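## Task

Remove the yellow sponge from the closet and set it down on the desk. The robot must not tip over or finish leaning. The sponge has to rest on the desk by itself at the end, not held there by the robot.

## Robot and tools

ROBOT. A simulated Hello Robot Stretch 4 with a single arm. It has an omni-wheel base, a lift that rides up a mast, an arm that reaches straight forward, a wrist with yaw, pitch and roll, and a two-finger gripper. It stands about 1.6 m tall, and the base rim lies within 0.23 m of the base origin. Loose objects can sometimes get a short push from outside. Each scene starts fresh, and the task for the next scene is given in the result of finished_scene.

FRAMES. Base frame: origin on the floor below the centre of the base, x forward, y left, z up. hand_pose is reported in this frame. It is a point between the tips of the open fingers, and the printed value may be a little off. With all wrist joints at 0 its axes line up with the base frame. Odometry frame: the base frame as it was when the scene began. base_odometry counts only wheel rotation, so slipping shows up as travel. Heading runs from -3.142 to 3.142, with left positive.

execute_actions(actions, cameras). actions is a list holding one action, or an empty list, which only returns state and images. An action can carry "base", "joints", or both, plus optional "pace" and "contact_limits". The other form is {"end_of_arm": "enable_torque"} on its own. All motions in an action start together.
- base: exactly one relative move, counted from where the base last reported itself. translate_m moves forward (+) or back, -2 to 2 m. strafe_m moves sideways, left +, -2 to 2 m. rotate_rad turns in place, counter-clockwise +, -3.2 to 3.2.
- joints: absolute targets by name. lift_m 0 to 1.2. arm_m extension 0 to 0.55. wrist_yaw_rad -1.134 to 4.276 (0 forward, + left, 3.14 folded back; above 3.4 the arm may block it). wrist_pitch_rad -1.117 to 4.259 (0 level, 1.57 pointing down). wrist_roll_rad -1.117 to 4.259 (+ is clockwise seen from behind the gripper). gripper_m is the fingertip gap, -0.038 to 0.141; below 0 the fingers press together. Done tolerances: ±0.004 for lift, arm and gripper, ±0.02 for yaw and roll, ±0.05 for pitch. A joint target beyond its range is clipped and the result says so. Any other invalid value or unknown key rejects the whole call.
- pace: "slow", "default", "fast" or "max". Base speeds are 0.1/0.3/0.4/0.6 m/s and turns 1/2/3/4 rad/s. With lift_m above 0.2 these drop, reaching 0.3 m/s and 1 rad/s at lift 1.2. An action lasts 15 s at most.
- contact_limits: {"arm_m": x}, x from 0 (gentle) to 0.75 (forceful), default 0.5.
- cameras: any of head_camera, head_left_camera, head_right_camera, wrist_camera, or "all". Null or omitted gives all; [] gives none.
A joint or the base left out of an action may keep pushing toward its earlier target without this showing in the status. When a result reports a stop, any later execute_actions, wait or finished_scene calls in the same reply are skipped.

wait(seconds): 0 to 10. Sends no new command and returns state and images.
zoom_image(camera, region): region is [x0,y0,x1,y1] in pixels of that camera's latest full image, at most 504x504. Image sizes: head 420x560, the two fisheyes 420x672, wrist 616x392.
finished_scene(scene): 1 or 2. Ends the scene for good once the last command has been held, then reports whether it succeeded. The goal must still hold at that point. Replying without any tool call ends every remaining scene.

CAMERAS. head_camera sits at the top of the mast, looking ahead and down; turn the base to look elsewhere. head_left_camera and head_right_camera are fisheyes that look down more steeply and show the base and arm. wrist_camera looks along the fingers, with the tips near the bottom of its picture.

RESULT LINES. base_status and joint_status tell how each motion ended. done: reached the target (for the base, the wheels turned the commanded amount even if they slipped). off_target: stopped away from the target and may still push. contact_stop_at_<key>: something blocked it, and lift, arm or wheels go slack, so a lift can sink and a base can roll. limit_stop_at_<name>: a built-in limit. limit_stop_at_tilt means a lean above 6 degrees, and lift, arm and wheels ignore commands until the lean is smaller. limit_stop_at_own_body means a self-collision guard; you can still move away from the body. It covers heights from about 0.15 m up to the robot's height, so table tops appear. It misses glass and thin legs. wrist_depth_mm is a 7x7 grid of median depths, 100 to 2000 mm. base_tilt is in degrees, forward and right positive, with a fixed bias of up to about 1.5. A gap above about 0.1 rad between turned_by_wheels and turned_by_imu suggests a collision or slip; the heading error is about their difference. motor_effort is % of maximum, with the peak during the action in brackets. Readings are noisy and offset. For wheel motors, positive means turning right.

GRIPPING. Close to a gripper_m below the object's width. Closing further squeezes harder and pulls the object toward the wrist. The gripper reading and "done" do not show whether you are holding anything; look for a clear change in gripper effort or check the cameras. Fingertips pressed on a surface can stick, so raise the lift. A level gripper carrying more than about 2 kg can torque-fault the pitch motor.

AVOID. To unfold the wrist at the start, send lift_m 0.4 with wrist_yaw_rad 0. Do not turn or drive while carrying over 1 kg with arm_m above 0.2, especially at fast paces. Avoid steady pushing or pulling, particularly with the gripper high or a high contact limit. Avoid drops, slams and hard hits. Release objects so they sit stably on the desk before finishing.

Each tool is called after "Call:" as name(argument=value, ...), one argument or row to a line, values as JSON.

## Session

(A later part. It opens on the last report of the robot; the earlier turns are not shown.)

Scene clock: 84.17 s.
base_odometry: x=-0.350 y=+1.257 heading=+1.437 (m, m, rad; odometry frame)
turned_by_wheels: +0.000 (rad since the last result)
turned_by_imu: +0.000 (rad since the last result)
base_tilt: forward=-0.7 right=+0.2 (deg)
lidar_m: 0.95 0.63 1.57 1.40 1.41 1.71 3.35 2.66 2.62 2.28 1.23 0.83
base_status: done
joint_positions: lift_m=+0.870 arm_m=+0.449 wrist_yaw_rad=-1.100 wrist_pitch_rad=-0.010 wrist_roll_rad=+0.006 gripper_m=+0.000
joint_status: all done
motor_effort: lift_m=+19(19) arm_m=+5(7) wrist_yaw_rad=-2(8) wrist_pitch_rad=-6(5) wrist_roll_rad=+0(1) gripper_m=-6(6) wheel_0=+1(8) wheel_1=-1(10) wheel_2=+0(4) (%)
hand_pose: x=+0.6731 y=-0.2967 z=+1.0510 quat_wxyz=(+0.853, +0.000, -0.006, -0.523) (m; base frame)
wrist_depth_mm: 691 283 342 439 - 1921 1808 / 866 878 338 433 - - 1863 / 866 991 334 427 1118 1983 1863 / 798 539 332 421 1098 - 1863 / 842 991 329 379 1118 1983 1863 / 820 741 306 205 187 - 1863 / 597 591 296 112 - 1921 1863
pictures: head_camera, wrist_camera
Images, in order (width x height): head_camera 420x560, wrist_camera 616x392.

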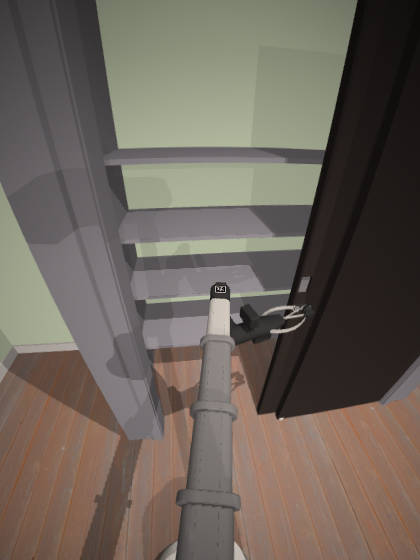

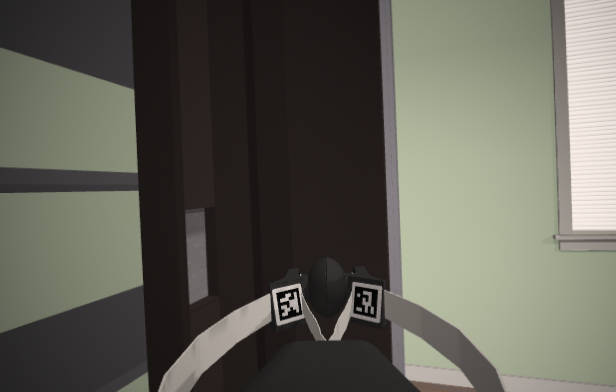

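Need to go deeper.

Call:
execute_actions(
  actions=[
    {"joints":{"wrist_yaw_rad":0}},
  ],
  cameras=[],
)

Call:
execute_actions(
  actions=[
    {"base":{"translate_m":0.3}},
  ],
  cameras=[],
)

Call:
execute_actions(
  actions=[
    {"joints":{"wrist_yaw_rad":-1.1}},
  ],
  cameras=["wrist_camera","head_camera"],
)

Scene clock: 87.80 s.
base_odometry: x=-0.350 y=+1.257 heading=+1.437 (m, m, rad; odometry frame)
turned_by_wheels: +0.000 (rad since the last result)
turned_by_imu: +0.001 (rad since the last result)
base_tilt: forward=-0.7 right=+0.2 (deg)
lidar_m: 0.94 0.64 1.57 1.39 1.40 1.70 3.33 2.66 2.61 2.29 1.20 0.81
base_status: not commanded
joint_positions: lift_m=+0.870 arm_m=+0.449 wrist_yaw_rad=+0.000 wrist_pitch_rad=-0.010 wrist_roll_rad=+0.006 gripper_m=+0.000
joint_status: all done
motor_effort: lift_m=+19(19) arm_m=+4(5) wrist_yaw_rad=+0(4) wrist_pitch_rad=-6(6) wrist_roll_rad=+0(1) gripper_m=-7(6) wheel_0=+1(1) wheel_1=-1(1) wheel_2=+0(0) (%)
hand_pose: x=+0.9086 y=-0.0876 z=+1.0510 quat_wxyz=(+1.000, +0.003, -0.005, +0.000) (m; base frame)
wrist_depth_mm: 691 699 732 750 768 778 778 / 676 715 732 759 788 809 842 / 691 707 732 750 778 809 842 / 683 707 723 759 798 809 842 / 699 723 741 768 788 831 854 / 691 723 732 206 186 768 732 / 597 585 504 112 549 477 521
pictures: none
No camera images: the call's "cameras" was empty. Leave "cameras" out to get every camera's image.

Scene clock: 90.27 s.
base_odometry: x=-0.310 y=+1.555 heading=+1.438 (m, m, rad; odometry frame)
turned_by_wheels: +0.000 (rad since the last result)
turned_by_imu: +0.000 (rad since the last result)
base_tilt: forward=-0.7 right=+0.2 (deg)
lidar_m: 0.64 0.42 0.42 1.46 1.44 1.75 3.52 2.93 2.53 2.24 0.65 0.55
base_status: done
joint_positions: lift_m=+0.870 arm_m=+0.449 wrist_yaw_rad=+0.000 wrist_pitch_rad=-0.010 wrist_roll_rad=+0.006 gripper_m=+0.000
joint_status: not commanded
motor_effort: lift_m=+19(18) arm_m=+4(4) wrist_yaw_rad=-2(0) wrist_pitch_rad=-5(6) wrist_roll_rad=-1(1) gripper_m=-6(5) wheel_0=+4(4) wheel_1=+3(6) wheel_2=-2(13) (%)
hand_pose: x=+0.9086 y=-0.0875 z=+1.0510 quat_wxyz=(+1.000, +0.003, -0.005, +0.000) (m; base frame)
wrist_depth_mm: - - - - - - - / - - - - - - - / 141 141 148 160 173 187 277 / 413 427 442 462 480 492 512 / 418 430 445 455 473 492 512 / 418 430 439 206 186 496 512 / 418 436 442 112 480 488 508
pictures: none
No camera images: the call's "cameras" was empty. Leave "cameras" out to get every camera's image.

Scene clock: 91.47 s.
base_odometry: x=-0.310 y=+1.555 heading=+1.438 (m, m, rad; odometry frame)
turned_by_wheels: +0.000 (rad since the last result)
turned_by_imu: +0.000 (rad since the last result)
base_tilt: forward=-0.7 right=+0.2 (deg)
lidar_m: 0.67 0.38 0.40 1.43 1.47 1.78 3.49 2.91 2.53 2.26 0.69 0.56
base_status: not commanded
joint_positions: lift_m=+0.870 arm_m=+0.449 wrist_yaw_rad=-1.100 wrist_pitch_rad=-0.010 wrist_roll_rad=+0.006 gripper_m=+0.000
joint_status: all done
motor_effort: lift_m=+19(19) arm_m=+4(4) wrist_yaw_rad=-3(10) wrist_pitch_rad=-6(5) wrist_roll_rad=-1(1) gripper_m=-8(6) wheel_0=+4(4) wheel_1=+3(3) wheel_2=-3(3) (%)
hand_pose: x=+0.6733 y=-0.2967 z=+1.0510 quat_wxyz=(+0.853, +0.000, -0.006, -0.522) (m; base frame)
wrist_depth_mm: 569 691 732 741 1098 535 236 / 564 732 976 1138 1118 559 241 / 160 213 878 1229 1118 585 245 / 525 676 917 1205 1118 615 249 / 554 723 1008 1205 1138 634 254 / 549 715 878 205 186 647 257 / 535 585 508 112 1138 366 259
pictures: head_camera, wrist_camera
Images, in order (width x height): head_camera 420x560, wrist_camera 616x392.

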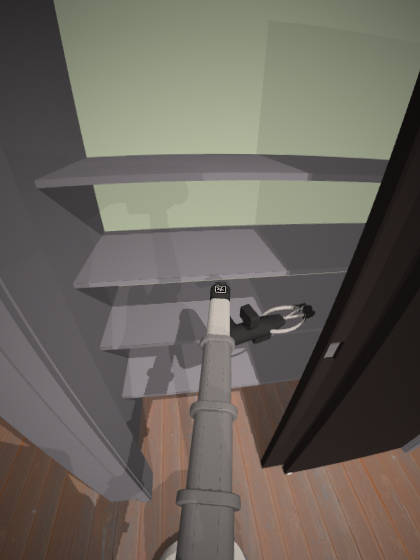

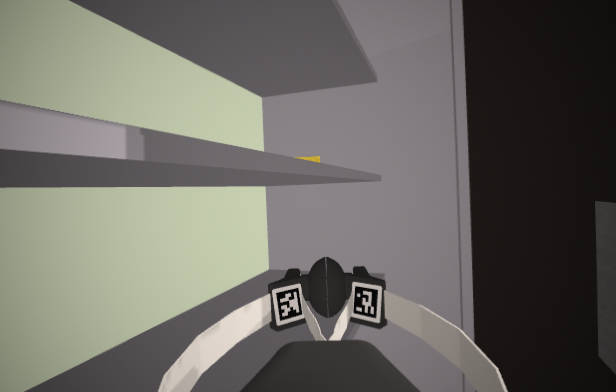

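Call:
execute_actions(
  actions=[
    {"joints":{"wrist_yaw_rad":0,"arm_m":0.0}},
  ],
  cameras=[],
)

Call:
execute_actions(
  actions=[
    {"base":{"rotate_rad":0.1}},
  ],
  cameras=[],
)

Call:
execute_actions(
  actions=[
    {"base":{"strafe_m":-1.0}},
  ],
  cameras=["wrist_camera","head_camera"],
)

Scene clock: 100.07 s.
base_odometry: x=-0.310 y=+1.555 heading=+1.438 (m, m, rad; odometry frame)
turned_by_wheels: +0.000 (rad since the last result)
turned_by_imu: +0.001 (rad since the last result)
base_tilt: forward=-0.7 right=+0.3 (deg)
lidar_m: 0.63 0.43 0.41 1.45 1.46 1.76 3.51 2.92 2.53 2.25 0.66 0.54
base_status: not commanded
joint_positions: lift_m=+0.870 arm_m=+0.001 wrist_yaw_rad=+0.000 wrist_pitch_rad=-0.010 wrist_roll_rad=+0.006 gripper_m=+0.000
joint_status: all done
motor_effort: lift_m=+19(19) arm_m=-4(8) wrist_yaw_rad=-1(4) wrist_pitch_rad=-6(5) wrist_roll_rad=+0(1) gripper_m=-6(6) wheel_0=+4(4) wheel_1=+3(3) wheel_2=-3(2) (%)
hand_pose: x=+0.4602 y=-0.0874 z=+1.0510 quat_wxyz=(+1.000, +0.003, -0.005, +0.000) (m; base frame)
wrist_depth_mm: 691 699 723 741 741 768 732 / 809 854 878 904 931 976 991 / 820 854 878 917 931 960 976 / 707 831 891 917 946 976 976 / 778 854 891 917 946 976 1008 / 750 842 878 204 187 788 676 / 597 591 508 112 554 539 585
pictures: none
No camera images: the call's "cameras" was empty. Leave "cameras" out to get every camera's image.

Scene clock: 100.80 s.
base_odometry: x=-0.310 y=+1.555 heading=+1.537 (m, m, rad; odometry frame)
turned_by_wheels: +0.099 (rad since the last result)
turned_by_imu: +0.101 (rad since the last result)
base_tilt: forward=-0.7 right=+0.2 (deg)
lidar_m: 0.66 0.38 0.45 1.41 1.49 1.89 3.71 2.97 2.41 2.24 0.60 0.54
base_status: done
joint_positions: lift_m=+0.870 arm_m=+0.001 wrist_yaw_rad=+0.000 wrist_pitch_rad=-0.010 wrist_roll_rad=+0.006 gripper_m=+0.000
joint_status: not commanded
motor_effort: lift_m=+19(19) arm_m=-4(4) wrist_yaw_rad=-1(2) wrist_pitch_rad=-7(6) wrist_roll_rad=-2(0) gripper_m=-6(7) wheel_0=-4(6) wheel_1=-2(6) wheel_2=-4(10) (%)
hand_pose: x=+0.4602 y=-0.0874 z=+1.0510 quat_wxyz=(+1.000, +0.003, -0.005, +0.000) (m; base frame)
wrist_depth_mm: 627 699 715 732 750 768 778 / 654 854 866 878 878 904 904 / 640 878 891 891 904 904 904 / 574 854 878 891 878 904 931 / 634 878 878 891 917 917 917 / 627 820 866 205 187 778 768 / 564 591 512 112 549 496 525
pictures: none
No camera images: the call's "cameras" was empty. Leave "cameras" out to get every camera's image.

Scene clock: 105.47 s.
torque_fault: wrist_yaw_rad switched itself off since the last result.
base_odometry: x=+0.689 y=+1.521 heading=+1.537 (m, m, rad; odometry frame)
turned_by_wheels: +0.000 (rad since the last result)
turned_by_imu: +0.024 (rad since the last result)
base_tilt: forward=-0.7 right=+0.2 (deg)
lidar_m: 0.40 0.44 0.56 1.30 2.52 3.30 3.64 1.94 1.30 1.25 1.30 0.43
base_status: done
joint_positions: lift_m=+0.870 arm_m=+0.000 wrist_yaw_rad=+0.947 wrist_pitch_rad=-0.010 wrist_roll_rad=+0.006 gripper_m=+0.000
joint_status: not commanded
on_its_own: wrist_yaw_rad is off since a torque_fault, until you send "end_of_arm": "enable_torque" (your +0.000 is given up)
motor_effort: lift_m=+19(19) arm_m=+1(4) wrist_yaw_rad=+0(100) wrist_pitch_rad=-5(8) wrist_roll_rad=-1(0) gripper_m=-7(9) wheel_0=+2(30) wheel_1=+0(9) wheel_2=-1(8) (%)
hand_pose: x=+0.4103 y=+0.1830 z=+1.0510 quat_wxyz=(+0.890, +0.005, -0.003, +0.456) (m; base frame)
wrist_depth_mm: - 1205 439 303 229 185 162 / - 1160 449 306 230 186 163 / - 1281 452 309 234 188 164 / - 1182 459 314 235 189 165 / - 1182 469 314 237 190 166 / - 1205 473 206 187 190 167 / - 1205 410 112 225 178 168
pictures: head_camera, wrist_camera
Images, in order (width x height): head_camera 420x560, wrist_camera 616x392.

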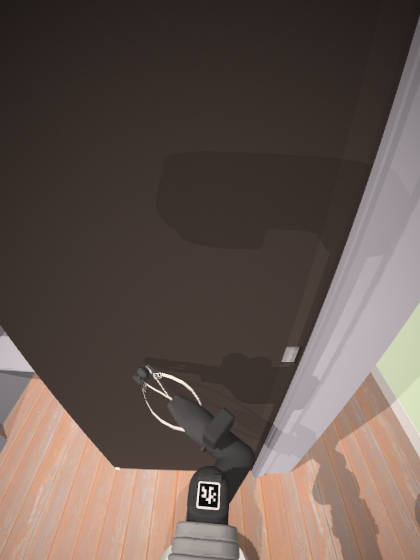

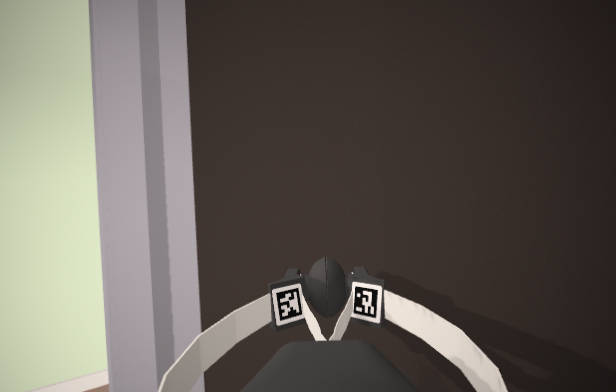

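Oops, too close. Back up and re-enable.

Call:
execute_actions(
  actions=[
    {"base":{"translate_m":-0.25}},
  ],
  cameras=[],
)

Call:
execute_actions(
  actions=[
    {"end_of_arm":"enable_torque"},
  ],
  cameras=[],
)

Call:
execute_actions(
  actions=[
    {"joints":{"wrist_yaw_rad":0,"arm_m":0.1}},
  ],
  cameras=["wrist_camera"],
)

Scene clock: 109.57 s.
base_odometry: x=+0.681 y=+1.271 heading=+1.536 (m, m, rad; odometry frame)
turned_by_wheels: +0.000 (rad since the last result)
turned_by_imu: +0.001 (rad since the last result)
base_tilt: forward=-0.7 right=+0.1 (deg)
lidar_m: 0.68 0.67 1.34 2.42 2.48 3.22 3.34 1.93 1.32 1.25 1.30 0.72
base_status: done
joint_positions: lift_m=+0.870 arm_m=+0.000 wrist_yaw_rad=+0.947 wrist_pitch_rad=-0.010 wrist_roll_rad=+0.006 gripper_m=+0.000
joint_status: not commanded
on_its_own: wrist_yaw_rad is off since a torque_fault, until you send "end_of_arm": "enable_torque" (your +0.000 is given up)
motor_effort: lift_m=+19(19) arm_m=+1(1) wrist_yaw_rad=-2(1) wrist_pitch_rad=-6(6) wrist_roll_rad=-1(2) gripper_m=-8(6) wheel_0=-3(14) wheel_1=-2(7) wheel_2=+0(12) (%)
hand_pose: x=+0.4103 y=+0.1830 z=+1.0510 quat_wxyz=(+0.890, +0.005, -0.003, +0.456) (m; base frame)
wrist_depth_mm: - - 1430 1618 535 433 370 / - - 1397 1430 549 439 373 / - - 1397 1618 544 442 377 / - - 1336 1537 554 445 379 / - - 1397 1537 554 452 382 / - - 1281 205 187 452 384 / - - 1336 112 530 418 387
pictures: none
No camera images: the call's "cameras" was empty. Leave "cameras" out to get every camera's image.

Scene clock: 109.87 s.
base_odometry: x=+0.681 y=+1.271 heading=+1.536 (m, m, rad; odometry frame)
turned_by_wheels: +0.000 (rad since the last result)
turned_by_imu: +0.000 (rad since the last result)
base_tilt: forward=-0.8 right=+0.2 (deg)
lidar_m: 0.64 0.69 1.35 2.43 2.50 3.26 3.35 1.98 1.35 1.25 1.31 0.71
base_status: not commanded
joint_positions: lift_m=+0.870 arm_m=+0.000 wrist_yaw_rad=+0.947 wrist_pitch_rad=-0.010 wrist_roll_rad=+0.006 gripper_m=+0.000
joint_status: not commanded
end_of_arm: enable_torque: each motor that was off is on again
on_its_own: wrist_yaw_rad is held at +0.947, not at your +0.000, since a torque_fault
motor_effort: lift_m=+19(19) arm_m=+1(1) wrist_yaw_rad=-1(0) wrist_pitch_rad=-6(7) wrist_roll_rad=+1(2) gripper_m=-6(6) wheel_0=-3(3) wheel_1=-2(2) wheel_2=+0(0) (%)
hand_pose: x=+0.4103 y=+0.1830 z=+1.0510 quat_wxyz=(+0.890, +0.005, -0.003, +0.456) (m; base frame)
wrist_depth_mm: - - 1430 1661 539 436 373 / - - 1430 1464 544 439 377 / - - 1430 1618 549 439 375 / - - 1308 1499 554 442 379 / - - 1366 1499 559 445 382 / 1983 - 1308 206 186 449 382 / - - 1281 112 535 418 387
pictures: none
No camera images: the call's "cameras" was empty. Leave "cameras" out to get every camera's image.

Scene clock: 111.17 s.
base_odometry: x=+0.681 y=+1.271 heading=+1.536 (m, m, rad; odometry frame)
turned_by_wheels: +0.000 (rad since the last result)
turned_by_imu: +0.000 (rad since the last result)
base_tilt: forward=-0.7 right=+0.3 (deg)
lidar_m: 0.64 0.68 1.34 2.42 2.50 3.25 3.36 1.96 1.35 1.25 1.32 0.71
base_status: not commanded
joint_positions: lift_m=+0.870 arm_m=+0.099 wrist_yaw_rad=+0.000 wrist_pitch_rad=-0.010 wrist_roll_rad=+0.006 gripper_m=+0.000
joint_status: all done
motor_effort: lift_m=+19(19) arm_m=+5(5) wrist_yaw_rad=-3(10) wrist_pitch_rad=-6(5) wrist_roll_rad=-1(0) gripper_m=-6(5) wheel_0=-3(3) wheel_1=-2(2) wheel_2=+0(0) (%)
hand_pose: x=+0.5586 y=-0.0873 z=+1.0510 quat_wxyz=(+1.000, +0.003, -0.005, +0.000) (m; base frame)
wrist_depth_mm: 384 384 384 387 389 359 373 / 382 387 387 389 389 359 375 / 384 384 389 389 389 359 370 / 387 387 387 392 392 364 377 / 387 389 392 389 392 359 377 / 387 389 387 205 186 364 382 / 387 389 389 112 394 364 379
pictures: wrist_camera
Images, in order (width x height): wrist_camera 616x392.

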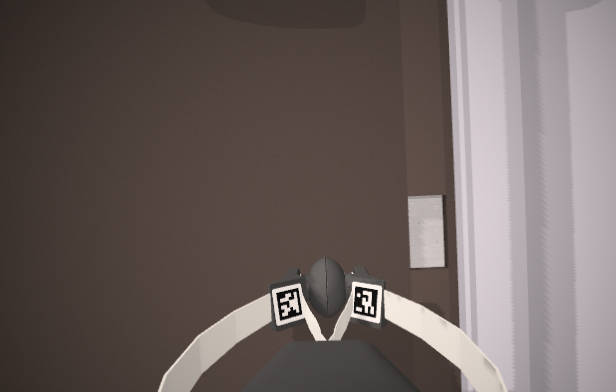

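Call:
execute_actions(
  actions=[
    {"base":{"strafe_m":-0.105}},
  ],
  cameras=[],
)

Call:
execute_actions(
  actions=[
    {"joints":{"arm_m":0.35},"contact_limits":{"arm_m":0.1}},
  ],
  cameras=["wrist_camera"],
)

Scene clock: 114.17 s.
base_odometry: x=+0.785 y=+1.268 heading=+1.536 (m, m, rad; odometry frame)
turned_by_wheels: +0.000 (rad since the last result)
turned_by_imu: +0.000 (rad since the last result)
base_tilt: forward=-0.7 right=+0.2 (deg)
lidar_m: 0.65 0.72 1.36 2.52 2.57 3.39 3.36 1.84 1.25 1.15 1.19 0.71
base_status: done
joint_positions: lift_m=+0.870 arm_m=+0.099 wrist_yaw_rad=+0.000 wrist_pitch_rad=-0.010 wrist_roll_rad=+0.006 gripper_m=+0.000
joint_status: not commanded
motor_effort: lift_m=+19(19) arm_m=+4(5) wrist_yaw_rad=+0(2) wrist_pitch_rad=-7(5) wrist_roll_rad=-1(0) gripper_m=-5(6) wheel_0=+2(6) wheel_1=-1(10) wheel_2=+0(1) (%)
hand_pose: x=+0.5586 y=-0.0874 z=+1.0510 quat_wxyz=(+1.000, +0.003, -0.005, +0.000) (m; base frame)
wrist_depth_mm: 389 392 394 392 364 379 1118 / 387 392 397 397 366 382 1160 / 392 392 397 397 368 384 1160 / 389 392 394 397 368 382 1138 / 397 394 392 397 370 382 1138 / 397 397 397 205 186 384 1138 / 394 397 397 112 368 384 768
pictures: none
No camera images: the call's "cameras" was empty. Leave "cameras" out to get every camera's image.

Scene clock: 115.77 s.
base_odometry: x=+0.786 y=+1.268 heading=+1.536 (m, m, rad; odometry frame)
turned_by_wheels: +0.000 (rad since the last result)
turned_by_imu: +0.009 (rad since the last result)
base_tilt: forward=-0.7 right=+0.2 (deg)
lidar_m: 0.67 0.70 1.36 2.54 2.59 3.41 3.35 1.83 1.25 1.15 1.22 0.71
base_status: not commanded
joint_positions: lift_m=+0.870 arm_m=+0.263 wrist_yaw_rad=-0.001 wrist_pitch_rad=-0.010 wrist_roll_rad=+0.006 gripper_m=+0.000
joint_status: arm_m contact_stop (moved +0.163 of +0.251)
on_its_own: arm_m is slack since a contact_stop (your +0.350 is given up)
motor_effort: lift_m=+19(19) arm_m=+0(18) wrist_yaw_rad=-1(43) wrist_pitch_rad=-6(10) wrist_roll_rad=-2(1) gripper_m=-6(4) wheel_0=+0(3) wheel_1=+1(7) wheel_2=-1(11) (%)
contact_limits: arm_m 0.1
hand_pose: x=+0.7220 y=-0.0876 z=+1.0510 quat_wxyz=(+1.000, +0.003, -0.005, +0.000) (m; base frame)
wrist_depth_mm: 230 231 232 232 214 200 215 / 231 233 232 232 216 201 215 / 232 232 232 234 215 202 216 / 233 233 234 233 219 203 216 / 234 234 234 236 224 203 218 / 234 234 235 205 187 203 218 / 235 235 236 112 204 203 217
pictures: wrist_camera
Images, in order (width x height): wrist_camera 616x392.

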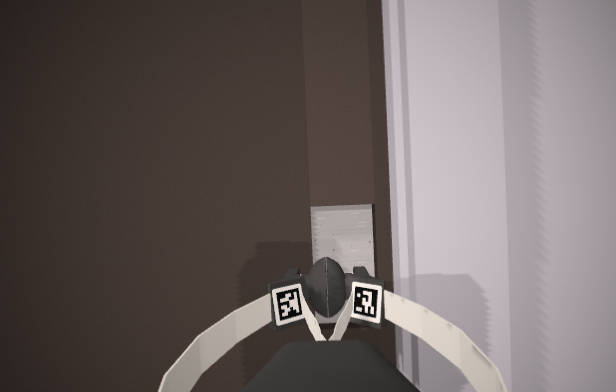

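Call:
execute_actions(
  actions=[
    {"base":{"strafe_m":0.15},"joints":{"arm_m":0.265},"pace":"slow"},
  ],
  cameras=["wrist_camera"],
)

Scene clock: 119.87 s.
base_odometry: x=+0.636 y=+1.273 heading=+1.535 (m, m, rad; odometry frame)
turned_by_wheels: -0.001 (rad since the last result)
turned_by_imu: -0.045 (rad since the last result)
base_tilt: forward=-0.9 right=+0.3 (deg)
lidar_m: 0.66 0.69 0.95 2.38 2.41 3.12 3.36 2.12 1.40 1.27 1.34 0.72
base_status: done
joint_positions: lift_m=+0.870 arm_m=+0.264 wrist_yaw_rad=-0.019 wrist_pitch_rad=-0.009 wrist_roll_rad=+0.006 gripper_m=+0.000
joint_status: all done
on_its_own: wrist_yaw_rad is at rest, and its effort (+55) is outside its rest range (-13 to +13)
motor_effort: lift_m=+19(19) arm_m=+6(2) wrist_yaw_rad=+55(72) wrist_pitch_rad=-10(12) wrist_roll_rad=+0(1) gripper_m=-3(5) wheel_0=-4(20) wheel_1=+4(7) wheel_2=-18(20) (%)
hand_pose: x=+0.7216 y=-0.0930 z=+1.0506 quat_wxyz=(+1.000, +0.003, -0.004, -0.010) (m; base frame)
wrist_depth_mm: 216 220 224 229 233 282 218 / 218 220 225 230 234 286 219 / 217 221 225 229 235 289 221 / 218 222 227 229 245 293 222 / 218 222 226 230 246 298 223 / 219 224 226 190 186 282 225 / 220 223 227 112 236 255 226
pictures: wrist_camera
Images, in order (width x height): wrist_camera 616x392.

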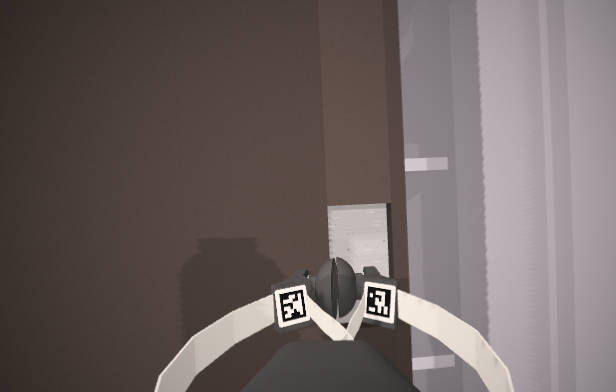

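Call:
execute_actions(
  actions=[
    {"joints":{"arm_m":0.2}},
  ],
  cameras=[],
)

Call:
execute_actions(
  actions=[
    {"base":{"strafe_m":-0.08}},
  ],
  cameras=["wrist_camera"],
)

Scene clock: 122.07 s.
base_odometry: x=+0.636 y=+1.273 heading=+1.536 (m, m, rad; odometry frame)
turned_by_wheels: +0.001 (rad since the last result)
turned_by_imu: +0.000 (rad since the last result)
base_tilt: forward=-0.7 right=+0.2 (deg)
lidar_m: 0.66 0.68 0.94 2.39 2.44 3.09 3.35 2.10 1.41 1.29 1.32 0.70
base_status: not commanded
joint_positions: lift_m=+0.870 arm_m=+0.201 wrist_yaw_rad=+0.000 wrist_pitch_rad=-0.010 wrist_roll_rad=+0.006 gripper_m=+0.000
joint_status: all done
motor_effort: lift_m=+19(19) arm_m=-4(5) wrist_yaw_rad=+0(55) wrist_pitch_rad=-6(10) wrist_roll_rad=-1(1) gripper_m=-8(10) wheel_0=-3(5) wheel_1=+0(4) wheel_2=-2(18) (%)
hand_pose: x=+0.6602 y=-0.0875 z=+1.0511 quat_wxyz=(+1.000, +0.003, -0.005, +0.000) (m; base frame)
wrist_depth_mm: 272 276 278 283 287 314 260 / 273 276 279 283 286 319 262 / 274 277 281 283 287 322 263 / 276 278 281 285 298 329 262 / 274 279 281 285 301 332 264 / 276 278 282 205 186 332 264 / 276 279 281 112 291 283 264
pictures: none
No camera images: the call's "cameras" was empty. Leave "cameras" out to get every camera's image.

Scene clock: 123.40 s.
base_odometry: x=+0.716 y=+1.270 heading=+1.536 (m, m, rad; odometry frame)
turned_by_wheels: +0.000 (rad since the last result)
turned_by_imu: +0.000 (rad since the last result)
base_tilt: forward=-0.6 right=+0.2 (deg)
lidar_m: 0.66 0.68 0.91 2.45 2.51 3.20 3.34 2.00 1.36 1.21 1.24 0.73
base_status: done
joint_positions: lift_m=+0.870 arm_m=+0.201 wrist_yaw_rad=+0.000 wrist_pitch_rad=-0.010 wrist_roll_rad=+0.006 gripper_m=+0.000
joint_status: not commanded
motor_effort: lift_m=+19(19) arm_m=-4(4) wrist_yaw_rad=-1(2) wrist_pitch_rad=-5(5) wrist_roll_rad=-1(1) gripper_m=-6(6) wheel_0=+2(8) wheel_1=-1(9) wheel_2=-1(2) (%)
hand_pose: x=+0.6602 y=-0.0875 z=+1.0511 quat_wxyz=(+1.000, +0.003, -0.005, +0.000) (m; base frame)
wrist_depth_mm: 279 281 287 661 300 267 285 / 281 285 287 960 307 267 285 / 281 283 289 1025 315 267 286 / 279 286 289 615 324 268 287 / 282 286 290 303 329 270 287 / 283 286 289 205 186 271 289 / 282 286 289 112 282 270 290
pictures: wrist_camera
Images, in order (width x height): wrist_camera 616x392.

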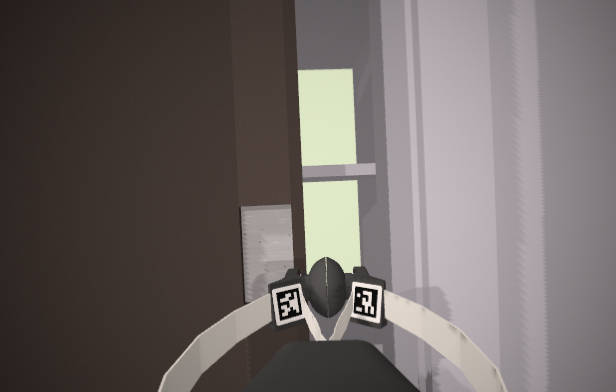

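Call:
execute_actions(
  actions=[
    {"base":{"strafe_m":-0.015},"joints":{"arm_m":0.34},"contact_limits":{"arm_m":0.3}},
  ],
  cameras=[],
)

Call:
execute_actions(
  actions=[
    {"base":{"strafe_m":0.45},"pace":"slow"},
  ],
  cameras=["wrist_camera","head_camera"],
)

Scene clock: 126.40 s.
base_odometry: x=+0.731 y=+1.270 heading=+1.536 (m, m, rad; odometry frame)
turned_by_wheels: +0.000 (rad since the last result)
turned_by_imu: +0.000 (rad since the last result)
base_tilt: forward=-0.7 right=+0.2 (deg)
lidar_m: 0.65 0.70 0.89 2.48 2.54 3.22 3.35 1.95 1.28 1.18 1.23 0.71
base_status: done
joint_positions: lift_m=+0.870 arm_m=+0.339 wrist_yaw_rad=-0.006 wrist_pitch_rad=-0.010 wrist_roll_rad=+0.006 gripper_m=+0.000
joint_status: all done
on_its_own: wrist_yaw_rad is at rest, and its effort (+16) is outside its rest range (-13 to +13)
motor_effort: lift_m=+19(19) arm_m=+5(4) wrist_yaw_rad=+16(16) wrist_pitch_rad=-6(6) wrist_roll_rad=-1(2) gripper_m=-8(7) wheel_0=+0(8) wheel_1=-2(8) wheel_2=-2(0) (%)
contact_limits: arm_m 0.3
hand_pose: x=+0.7979 y=-0.0892 z=+1.0511 quat_wxyz=(+1.000, +0.003, -0.005, -0.003) (m; base frame)
wrist_depth_mm: 150 152 155 750 191 130 131 / 150 153 155 891 196 130 131 / 151 153 156 878 201 131 131 / 152 153 156 891 206 131 131 / 152 165 167 891 208 131 132 / 151 165 166 195 183 131 132 / 153 163 153 112 177 132 132
pictures: none
No camera images: the call's "cameras" was empty. Leave "cameras" out to get every camera's image.

Scene clock: 132.03 s.
base_odometry: x=+0.281 y=+1.286 heading=+1.535 (m, m, rad; odometry frame)
turned_by_wheels: -0.001 (rad since the last result)
turned_by_imu: -0.005 (rad since the last result)
base_tilt: forward=-0.7 right=+0.2 (deg)
lidar_m: 0.62 0.63 0.82 2.03 2.06 2.62 3.39 2.63 1.77 1.65 1.05 0.87
base_status: done
joint_positions: lift_m=+0.870 arm_m=+0.339 wrist_yaw_rad=-0.004 wrist_pitch_rad=-0.010 wrist_roll_rad=+0.006 gripper_m=+0.000
joint_status: not commanded
motor_effort: lift_m=+19(19) arm_m=+5(5) wrist_yaw_rad=+12(51) wrist_pitch_rad=-5(6) wrist_roll_rad=-2(0) gripper_m=-7(12) wheel_0=-6(23) wheel_1=+2(4) wheel_2=-5(12) (%)
hand_pose: x=+0.7982 y=-0.0886 z=+1.0510 quat_wxyz=(+1.000, +0.003, -0.005, -0.002) (m; base frame)
wrist_depth_mm: 103 104 723 741 759 778 741 / 103 105 831 831 842 866 768 / 103 105 820 831 866 564 723 / 103 105 820 831 854 866 778 / 114 106 820 842 854 866 778 / 115 116 173 198 189 778 732 / 115 116 327 112 549 477 525
pictures: head_camera, wrist_camera
Images, in order (width x height): head_camera 420x560, wrist_camera 616x392.

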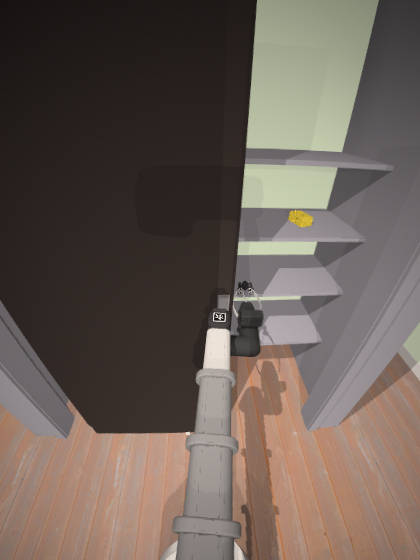

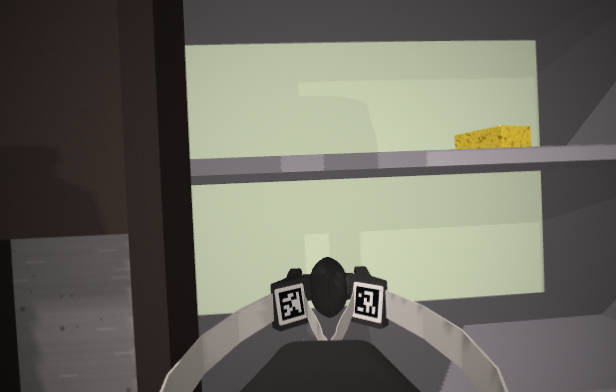

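Call:
execute_actions(
  actions=[
    {"base":{"strafe_m":-0.26},"joints":{"lift_m":1.01,"gripper_m":0.14,"arm_m":0.3}},
  ],
  cameras=["wrist_camera"],
)

Scene clock: 135.80 s.
base_odometry: x=+0.541 y=+1.277 heading=+1.535 (m, m, rad; odometry frame)
turned_by_wheels: +0.000 (rad since the last result)
turned_by_imu: +0.000 (rad since the last result)
base_tilt: forward=-0.7 right=+0.2 (deg)
lidar_m: 0.96 0.67 0.84 2.29 2.33 2.95 3.34 2.27 1.52 1.36 1.43 0.72
base_status: done
joint_positions: lift_m=+1.010 arm_m=+0.301 wrist_yaw_rad=+0.000 wrist_pitch_rad=-0.010 wrist_roll_rad=+0.006 gripper_m=+0.140
joint_status: all done
motor_effort: lift_m=+22(20) arm_m=-4(5) wrist_yaw_rad=+0(10) wrist_pitch_rad=-6(5) wrist_roll_rad=-1(1) gripper_m=-1(4) wheel_0=+0(8) wheel_1=+0(10) wheel_2=+0(2) (%)
hand_pose: x=+0.7602 y=-0.0874 z=+1.1908 quat_wxyz=(+1.000, +0.003, -0.005, +0.000) (m; base frame)
wrist_depth_mm: 854 866 891 891 904 544 455 / 574 603 621 647 683 597 462 / 854 878 878 917 917 640 462 / 878 891 891 891 931 647 473 / 723 676 640 603 621 539 477 / 854 891 219 904 904 211 477 / 878 878 878 112 842 668 477
pictures: wrist_camera
Images, in order (width x height): wrist_camera 616x392.

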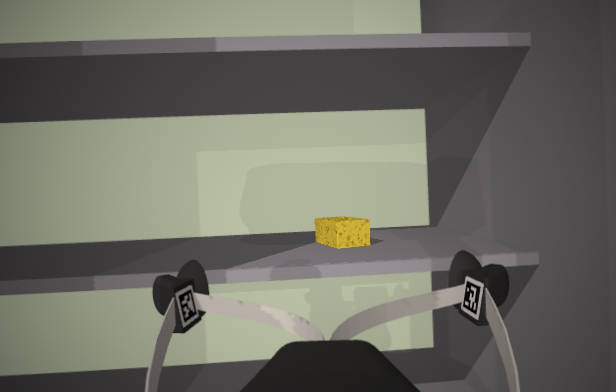

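Call:
execute_actions(
  actions=[
    {"base":{"translate_m":0.2},"joints":{"arm_m":0.36}},
  ],
  cameras=["wrist_camera"],
)

Scene clock: 138.97 s.
base_odometry: x=+0.548 y=+1.477 heading=+1.535 (m, m, rad; odometry frame)
turned_by_wheels: +0.000 (rad since the last result)
turned_by_imu: +0.001 (rad since the last result)
base_tilt: forward=-0.7 right=+0.2 (deg)
lidar_m: 0.78 0.49 0.63 1.28 2.35 3.00 3.59 2.28 1.48 1.36 1.38 0.55
base_status: done
joint_positions: lift_m=+1.010 arm_m=+0.359 wrist_yaw_rad=+0.000 wrist_pitch_rad=-0.010 wrist_roll_rad=+0.006 gripper_m=+0.140
joint_status: all done
motor_effort: lift_m=+21(22) arm_m=+5(5) wrist_yaw_rad=-2(1) wrist_pitch_rad=-6(6) wrist_roll_rad=-1(0) gripper_m=+0(2) wheel_0=+4(7) wheel_1=+1(6) wheel_2=+0(14) (%)
hand_pose: x=+0.8186 y=-0.0874 z=+1.1908 quat_wxyz=(+1.000, +0.003, -0.005, +0.000) (m; base frame)
wrist_depth_mm: 392 397 415 424 433 442 399 / 574 609 627 640 654 569 418 / 615 627 634 647 654 585 421 / 615 627 634 647 654 591 430 / 615 627 634 500 410 500 413 / 342 300 219 309 253 210 282 / 225 227 230 112 236 241 415
pictures: wrist_camera
Images, in order (width x height): wrist_camera 616x392.

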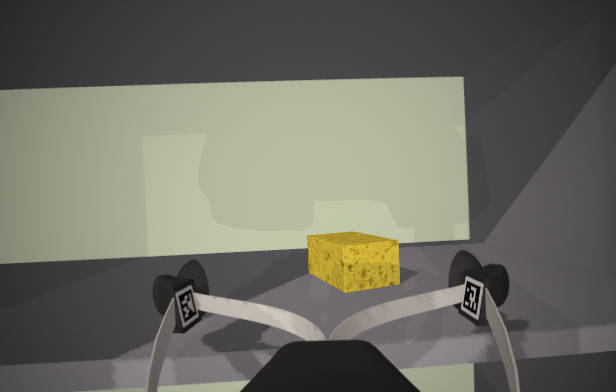

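Call:
execute_actions(
  actions=[
    {"base":{"strafe_m":-0.025},"joints":{"arm_m":0.51}},
  ],
  cameras=["wrist_camera"],
)

Scene clock: 141.23 s.
base_odometry: x=+0.573 y=+1.476 heading=+1.535 (m, m, rad; odometry frame)
turned_by_wheels: +0.000 (rad since the last result)
turned_by_imu: +0.001 (rad since the last result)
base_tilt: forward=-0.6 right=+0.2 (deg)
lidar_m: 0.77 0.51 0.61 1.31 2.38 3.08 3.57 2.19 1.47 1.32 1.38 0.52
base_status: done
joint_positions: lift_m=+1.010 arm_m=+0.509 wrist_yaw_rad=+0.000 wrist_pitch_rad=-0.010 wrist_roll_rad=+0.006 gripper_m=+0.140
joint_status: all done
motor_effort: lift_m=+22(21) arm_m=+5(6) wrist_yaw_rad=-1(2) wrist_pitch_rad=-6(5) wrist_roll_rad=-1(1) gripper_m=-1(0) wheel_0=+0(17) wheel_1=+1(8) wheel_2=+0(1) (%)
hand_pose: x=+0.9686 y=-0.0874 z=+1.1908 quat_wxyz=(+1.000, +0.003, -0.005, +0.000) (m; base frame)
wrist_depth_mm: 392 399 410 427 433 436 359 / 473 480 488 488 504 504 364 / 473 480 484 496 504 508 366 / 477 484 492 492 508 508 373 / 477 480 488 496 500 462 373 / 342 300 218 204 212 212 281 / 222 216 215 112 204 189 195
pictures: wrist_camera
Images, in order (width x height): wrist_camera 616x392.

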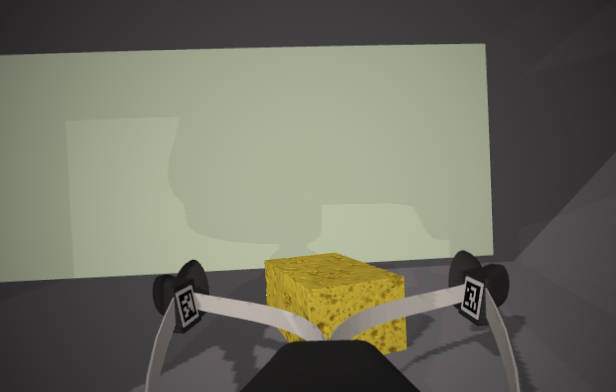

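Call:
execute_actions(
  actions=[
    {"joints":{"arm_m":0.53,"gripper_m":0.03}},
  ],
  cameras=[],
)

Call:
execute_actions(
  actions=[
    {"joints":{"lift_m":1.04}},
  ],
  cameras=[],
)

Call:
execute_actions(
  actions=[
    {"base":{"translate_m":-0.4},"joints":{"arm_m":0.0}},
  ],
  cameras=["wrist_camera"],
)

Call:
execute_actions(
  actions=[
    {"base":{"rotate_rad":3.0},"pace":"fast"},
  ],
  cameras=["head_camera"],
)

Scene clock: 145.27 s.
base_odometry: x=+0.573 y=+1.476 heading=+1.535 (m, m, rad; odometry frame)
turned_by_wheels: +0.000 (rad since the last result)
turned_by_imu: +0.001 (rad since the last result)
base_tilt: forward=-0.8 right=+0.2 (deg)
lidar_m: 0.77 0.51 0.61 1.30 2.37 3.02 3.58 2.23 1.46 1.34 1.35 0.56
base_status: not commanded
joint_positions: lift_m=+1.010 arm_m=+0.528 wrist_yaw_rad=-0.007 wrist_pitch_rad=-0.007 wrist_roll_rad=+0.006 gripper_m=+0.030
joint_status: all done
on_its_own: wrist_yaw_rad is at rest, and its effort (+16) is outside its rest range (-13 to +13)
motor_effort: lift_m=+21(22) arm_m=+11(12) wrist_yaw_rad=+16(18) wrist_pitch_rad=-14(15) wrist_roll_rad=-1(0) gripper_m=-18(18) wheel_0=+0(0) wheel_1=+1(1) wheel_2=-3(4) (%)
hand_pose: x=+0.9869 y=-0.0893 z=+1.1900 quat_wxyz=(+1.000, +0.003, -0.004, -0.003) (m; base frame)
wrist_depth_mm: 394 407 421 427 439 433 351 / 452 466 469 477 488 484 355 / 455 462 469 477 488 488 359 / 455 466 469 473 488 496 364 / 459 462 469 477 488 449 366 / 334 324 193 184 186 262 278 / 219 202 211 111 188 186 193
pictures: none
No camera images: the call's "cameras" was empty. Leave "cameras" out to get every camera's image.

Scene clock: 146.20 s.
base_odometry: x=+0.573 y=+1.476 heading=+1.535 (m, m, rad; odometry frame)
turned_by_wheels: +0.000 (rad since the last result)
turned_by_imu: +0.001 (rad since the last result)
base_tilt: forward=-0.6 right=+0.2 (deg)
lidar_m: 0.77 0.49 0.62 1.32 2.37 3.01 3.56 2.21 1.45 1.32 1.38 0.55
base_status: not commanded
joint_positions: lift_m=+1.040 arm_m=+0.529 wrist_yaw_rad=+0.000 wrist_pitch_rad=-0.010 wrist_roll_rad=+0.006 gripper_m=+0.030
joint_status: all done
motor_effort: lift_m=+22(24) arm_m=+4(11) wrist_yaw_rad=-1(19) wrist_pitch_rad=-7(19) wrist_roll_rad=+0(0) gripper_m=-16(18) wheel_0=+0(0) wheel_1=+1(1) wheel_2=+1(3) (%)
hand_pose: x=+0.9886 y=-0.0875 z=+1.2208 quat_wxyz=(+1.000, +0.003, -0.005, +0.000) (m; base frame)
wrist_depth_mm: 327 338 345 355 362 370 340 / 449 459 466 469 480 488 362 / 452 462 466 477 480 484 364 / 455 466 469 477 484 484 368 / 455 462 473 477 484 496 370 / 445 433 194 183 186 343 343 / 290 268 277 112 247 245 255
pictures: none
No camera images: the call's "cameras" was empty. Leave "cameras" out to get every camera's image.

Scene clock: 149.00 s.
base_odometry: x=+0.559 y=+1.076 heading=+1.535 (m, m, rad; odometry frame)
turned_by_wheels: +0.000 (rad since the last result)
turned_by_imu: +0.001 (rad since the last result)
base_tilt: forward=-0.7 right=+0.2 (deg)
lidar_m: 1.17 0.88 1.12 2.30 2.33 2.96 3.14 2.29 1.53 1.38 1.45 0.93
base_status: done
joint_positions: lift_m=+1.040 arm_m=+0.001 wrist_yaw_rad=+0.000 wrist_pitch_rad=-0.010 wrist_roll_rad=+0.006 gripper_m=+0.030
joint_status: all done
motor_effort: lift_m=+21(22) arm_m=-4(2) wrist_yaw_rad=-1(2) wrist_pitch_rad=-6(7) wrist_roll_rad=+0(0) gripper_m=-16(17) wheel_0=-2(8) wheel_1=-2(7) wheel_2=+2(12) (%)
hand_pose: x=+0.4601 y=-0.0875 z=+1.2208 quat_wxyz=(+1.000, +0.003, -0.005, +0.000) (m; base frame)
wrist_depth_mm: 647 661 1366 1397 1205 683 1499 / 661 647 1397 1430 1255 676 1537 / 654 661 1366 1430 1138 676 1464 / 654 668 1430 1430 1255 683 1537 / 647 676 1397 1025 1025 683 1499 / 647 661 194 184 186 683 1464 / 647 668 1098 112 750 668 1499
pictures: wrist_camera
Images, in order (width x height): wrist_camera 616x392.

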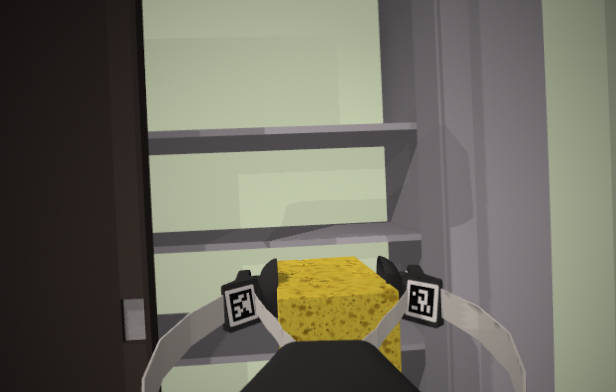

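Scene clock: 152.30 s.
base_odometry: x=+0.559 y=+1.076 heading=-1.749 (m, m, rad; odometry frame)
turned_by_wheels: +2.999 (rad since the last result)
turned_by_imu: +3.062 (rad since the last result)
base_tilt: forward=-0.7 right=+0.2 (deg)
lidar_m: 2.32 2.32 1.58 1.33 1.37 0.98 0.91 0.86 1.07 2.28 2.30 2.68
base_status: done
joint_positions: lift_m=+1.040 arm_m=+0.001 wrist_yaw_rad=+0.000 wrist_pitch_rad=-0.010 wrist_roll_rad=+0.006 gripper_m=+0.030
joint_status: not commanded
motor_effort: lift_m=+22(22) arm_m=-4(4) wrist_yaw_rad=-1(2) wrist_pitch_rad=-6(6) wrist_roll_rad=+0(0) gripper_m=-18(18) wheel_0=-3(8) wheel_1=-3(6) wheel_2=-3(8) (%)
hand_pose: x=+0.4602 y=-0.0874 z=+1.2208 quat_wxyz=(+1.000, +0.003, -0.005, +0.000) (m; base frame)
wrist_depth_mm: - - - - - - - / - - - - - - - / - - - - - - - / - - - - - - - / - - - - - - - / - - 194 184 187 - - / - - - 112 - - -
pictures: head_camera
Images, in order (width x height): head_camera 420x560.

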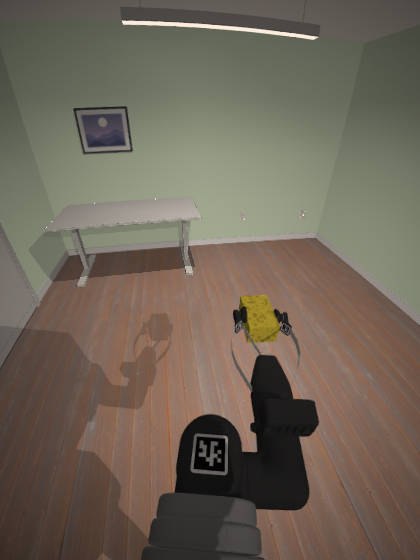

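Call:
execute_actions(
  actions=[
    {"base":{"rotate_rad":0.4},"joints":{"lift_m":0.7}},
  ],
  cameras=[],
)

Call:
execute_actions(
  actions=[
    {"base":{"translate_m":1.8},"pace":"fast"},
  ],
  cameras=["head_camera"],
)

Scene clock: 156.13 s.
base_odometry: x=+0.559 y=+1.076 heading=-1.349 (m, m, rad; odometry frame)
turned_by_wheels: +0.399 (rad since the last result)
turned_by_imu: +0.408 (rad since the last result)
base_tilt: forward=-0.7 right=+0.3 (deg)
lidar_m: 2.32 1.75 1.38 1.36 1.54 0.92 0.88 0.96 1.48 2.33 2.53 2.41
base_status: done
joint_positions: lift_m=+0.700 arm_m=+0.001 wrist_yaw_rad=+0.000 wrist_pitch_rad=-0.010 wrist_roll_rad=+0.006 gripper_m=+0.030
joint_status: all done
motor_effort: lift_m=+13(22) arm_m=-4(4) wrist_yaw_rad=+0(0) wrist_pitch_rad=-6(6) wrist_roll_rad=-1(0) gripper_m=-15(18) wheel_0=-2(5) wheel_1=-3(6) wheel_2=-4(8) (%)
hand_pose: x=+0.4602 y=-0.0874 z=+0.8815 quat_wxyz=(+1.000, +0.003, -0.005, +0.000) (m; base frame)
wrist_depth_mm: 1708 - - - - - - / 1618 - - - - - - / 1661 - - - - - - / 1618 - - - - - - / 1661 - - - - - - / 1618 - 195 184 186 - - / 1537 1808 - 112 1808 1808 1808
pictures: none
No camera images: the call's "cameras" was empty. Leave "cameras" out to get every camera's image.

Scene clock: 162.00 s.
base_odometry: x=+0.954 y=-0.680 heading=-1.349 (m, m, rad; odometry frame)
turned_by_wheels: +0.000 (rad since the last result)
turned_by_imu: -0.001 (rad since the last result)
base_tilt: forward=-0.7 right=+0.3 (deg)
lidar_m: 0.53 0.59 0.91 1.08 1.18 1.90 2.64 2.98 2.63 2.59 0.72 0.55
base_status: done
joint_positions: lift_m=+0.700 arm_m=+0.001 wrist_yaw_rad=+0.000 wrist_pitch_rad=-0.010 wrist_roll_rad=+0.006 gripper_m=+0.030
joint_status: not commanded
motor_effort: lift_m=+14(13) arm_m=-4(4) wrist_yaw_rad=+1(2) wrist_pitch_rad=-7(6) wrist_roll_rad=+0(0) gripper_m=-18(17) wheel_0=+2(9) wheel_1=+1(8) wheel_2=+0(15) (%)
hand_pose: x=+0.4601 y=-0.0874 z=+0.8814 quat_wxyz=(+1.000, +0.003, -0.005, +0.000) (m; base frame)
wrist_depth_mm: 1336 1308 1229 1160 1118 1025 991 / 1366 1281 1205 1160 1118 1060 1008 / 1336 1308 1255 1138 1118 1060 1008 / 1336 1281 1255 1182 1098 1078 1008 / 1281 1308 1229 1160 1118 1060 1008 / 732 715 194 184 186 580 615 / 480 445 462 112 413 410 424
pictures: head_camera
Images, in order (width x height): head_camera 420x560.

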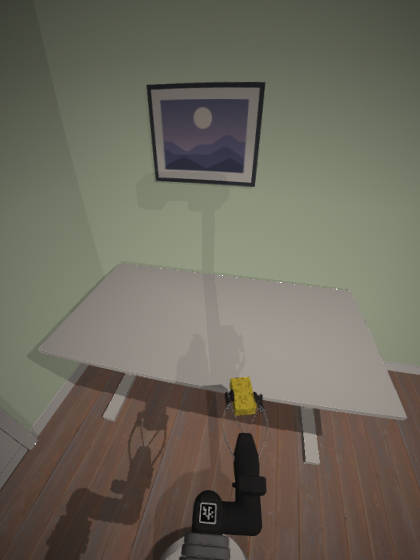

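Call:
execute_actions(
  actions=[
    {"joints":{"arm_m":0.3}},
  ],
  cameras=[],
)

Call:
execute_actions(
  actions=[
    {"joints":{"lift_m":0.6}},
  ],
  cameras=[],
)

Call:
execute_actions(
  actions=[
    {"joints":{"gripper_m":0.14}},
  ],
  cameras=[],
)

Call:
execute_actions(
  actions=[
    {"joints":{"lift_m":0.75,"arm_m":0.0}},
  ],
  cameras=["head_camera"],
)

Scene clock: 165.77 s.
base_odometry: x=+0.954 y=-0.680 heading=-1.349 (m, m, rad; odometry frame)
turned_by_wheels: +0.000 (rad since the last result)
turned_by_imu: +0.001 (rad since the last result)
base_tilt: forward=-0.7 right=+0.2 (deg)
lidar_m: 0.55 0.60 0.95 1.09 1.22 1.93 2.59 2.99 2.64 2.59 0.72 0.55
base_status: not commanded
joint_positions: lift_m=+0.700 arm_m=+0.299 wrist_yaw_rad=+0.000 wrist_pitch_rad=-0.010 wrist_roll_rad=+0.006 gripper_m=+0.030
joint_status: all done
motor_effort: lift_m=+13(13) arm_m=+5(6) wrist_yaw_rad=+0(0) wrist_pitch_rad=-5(7) wrist_roll_rad=-1(0) gripper_m=-19(18) wheel_0=+3(2) wheel_1=+1(1) wheel_2=+0(0) (%)
hand_pose: x=+0.7586 y=-0.0874 z=+0.8815 quat_wxyz=(+1.000, +0.003, -0.005, +0.000) (m; base frame)
wrist_depth_mm: 991 946 866 854 809 778 750 / 1042 960 917 866 820 778 750 / 1008 946 917 866 820 778 759 / 1008 960 917 866 820 788 750 / 1025 976 917 854 820 788 750 / 723 723 194 183 186 569 603 / 477 442 459 112 413 407 415
pictures: none
No camera images: the call's "cameras" was empty. Leave "cameras" out to get every camera's image.

Scene clock: 167.20 s.
base_odometry: x=+0.954 y=-0.680 heading=-1.349 (m, m, rad; odometry frame)
turned_by_wheels: +0.000 (rad since the last result)
turned_by_imu: +0.000 (rad since the last result)
base_tilt: forward=-0.7 right=+0.2 (deg)
lidar_m: 0.54 0.57 0.91 1.09 1.21 1.94 2.62 2.97 2.64 2.60 0.67 0.54
base_status: not commanded
joint_positions: lift_m=+0.600 arm_m=+0.299 wrist_yaw_rad=+0.000 wrist_pitch_rad=-0.010 wrist_roll_rad=+0.006 gripper_m=+0.030
joint_status: all done
motor_effort: lift_m=+13(15) arm_m=+5(5) wrist_yaw_rad=-1(2) wrist_pitch_rad=-6(6) wrist_roll_rad=+0(1) gripper_m=-18(17) wheel_0=+2(2) wheel_1=+1(1) wheel_2=+1(0) (%)
hand_pose: x=+0.7586 y=-0.0874 z=+0.7815 quat_wxyz=(+1.000, +0.003, -0.005, +0.000) (m; base frame)
wrist_depth_mm: 1025 946 904 866 820 778 741 / 1008 976 917 842 831 768 750 / 1025 960 891 866 820 778 759 / 1025 976 904 854 831 788 750 / 820 768 715 683 634 597 569 / 387 375 194 183 186 300 322 / 252 233 243 112 216 214 223
pictures: none
No camera images: the call's "cameras" was empty. Leave "cameras" out to get every camera's image.

Scene clock: 169.30 s.
base_odometry: x=+0.954 y=-0.680 heading=-1.349 (m, m, rad; odometry frame)
turned_by_wheels: +0.000 (rad since the last result)
turned_by_imu: +0.000 (rad since the last result)
base_tilt: forward=-0.7 right=+0.2 (deg)
lidar_m: 0.52 0.59 0.94 1.09 1.19 1.91 2.60 2.98 2.64 2.59 0.69 0.55
base_status: not commanded
joint_positions: lift_m=+0.600 arm_m=+0.299 wrist_yaw_rad=+0.000 wrist_pitch_rad=-0.010 wrist_roll_rad=+0.006 gripper_m=+0.140
joint_status: all done
motor_effort: lift_m=+13(13) arm_m=+4(5) wrist_yaw_rad=-4(2) wrist_pitch_rad=-7(6) wrist_roll_rad=+0(0) gripper_m=-2(18) wheel_0=+2(3) wheel_1=+1(1) wheel_2=+0(0) (%)
hand_pose: x=+0.7586 y=-0.0874 z=+0.7815 quat_wxyz=(+1.000, +0.003, -0.005, +0.000) (m; base frame)
wrist_depth_mm: 1025 976 891 854 809 768 732 / 1008 946 904 854 809 788 750 / 1008 960 917 866 820 778 741 / 1008 976 917 854 831 788 750 / 820 768 723 676 634 597 569 / 392 343 220 214 229 211 320 / 254 247 244 112 217 216 222
pictures: none
No camera images: the call's "cameras" was empty. Leave "cameras" out to get every camera's image.

Scene clock: 171.30 s.
base_odometry: x=+0.954 y=-0.680 heading=-1.349 (m, m, rad; odometry frame)
turned_by_wheels: +0.000 (rad since the last result)
turned_by_imu: +0.000 (rad since the last result)
base_tilt: forward=-0.7 right=+0.3 (deg)
lidar_m: 0.52 0.58 0.91 1.09 1.21 1.93 2.61 2.99 2.63 2.59 0.67 0.54
base_status: not commanded
joint_positions: lift_m=+0.750 arm_m=+0.001 wrist_yaw_rad=+0.000 wrist_pitch_rad=-0.010 wrist_roll_rad=+0.006 gripper_m=+0.140
joint_status: all done
motor_effort: lift_m=+22(21) arm_m=-4(2) wrist_yaw_rad=-2(2) wrist_pitch_rad=-7(5) wrist_roll_rad=+0(0) gripper_m=+0(1) wheel_0=+2(2) wheel_1=+1(0) wheel_2=+0(0) (%)
hand_pose: x=+0.4602 y=-0.0874 z=+0.9308 quat_wxyz=(+1.000, +0.003, -0.005, +0.000) (m; base frame)
wrist_depth_mm: 1397 1308 1182 1138 1118 1078 991 / 1336 1308 1205 1138 1098 1060 1025 / 1366 1308 1255 1182 1118 1060 1008 / 1366 1308 1255 1182 1118 1060 1042 / 1336 1336 1229 1138 1118 1078 1025 / 904 798 219 831 676 211 750 / 597 580 574 112 549 508 521
pictures: head_camera
Images, in order (width x height): head_camera 420x560.

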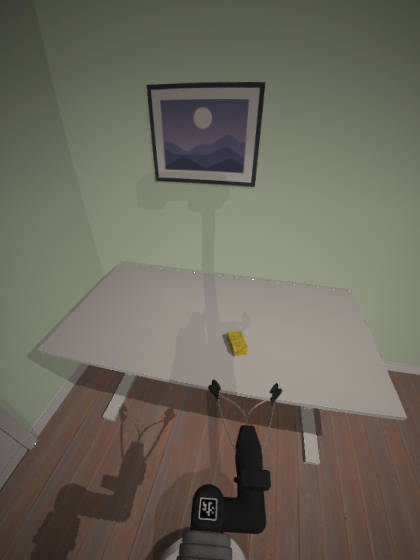

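Call:
finished_scene(
  scene=1,
)

The scene is finished: the task was done.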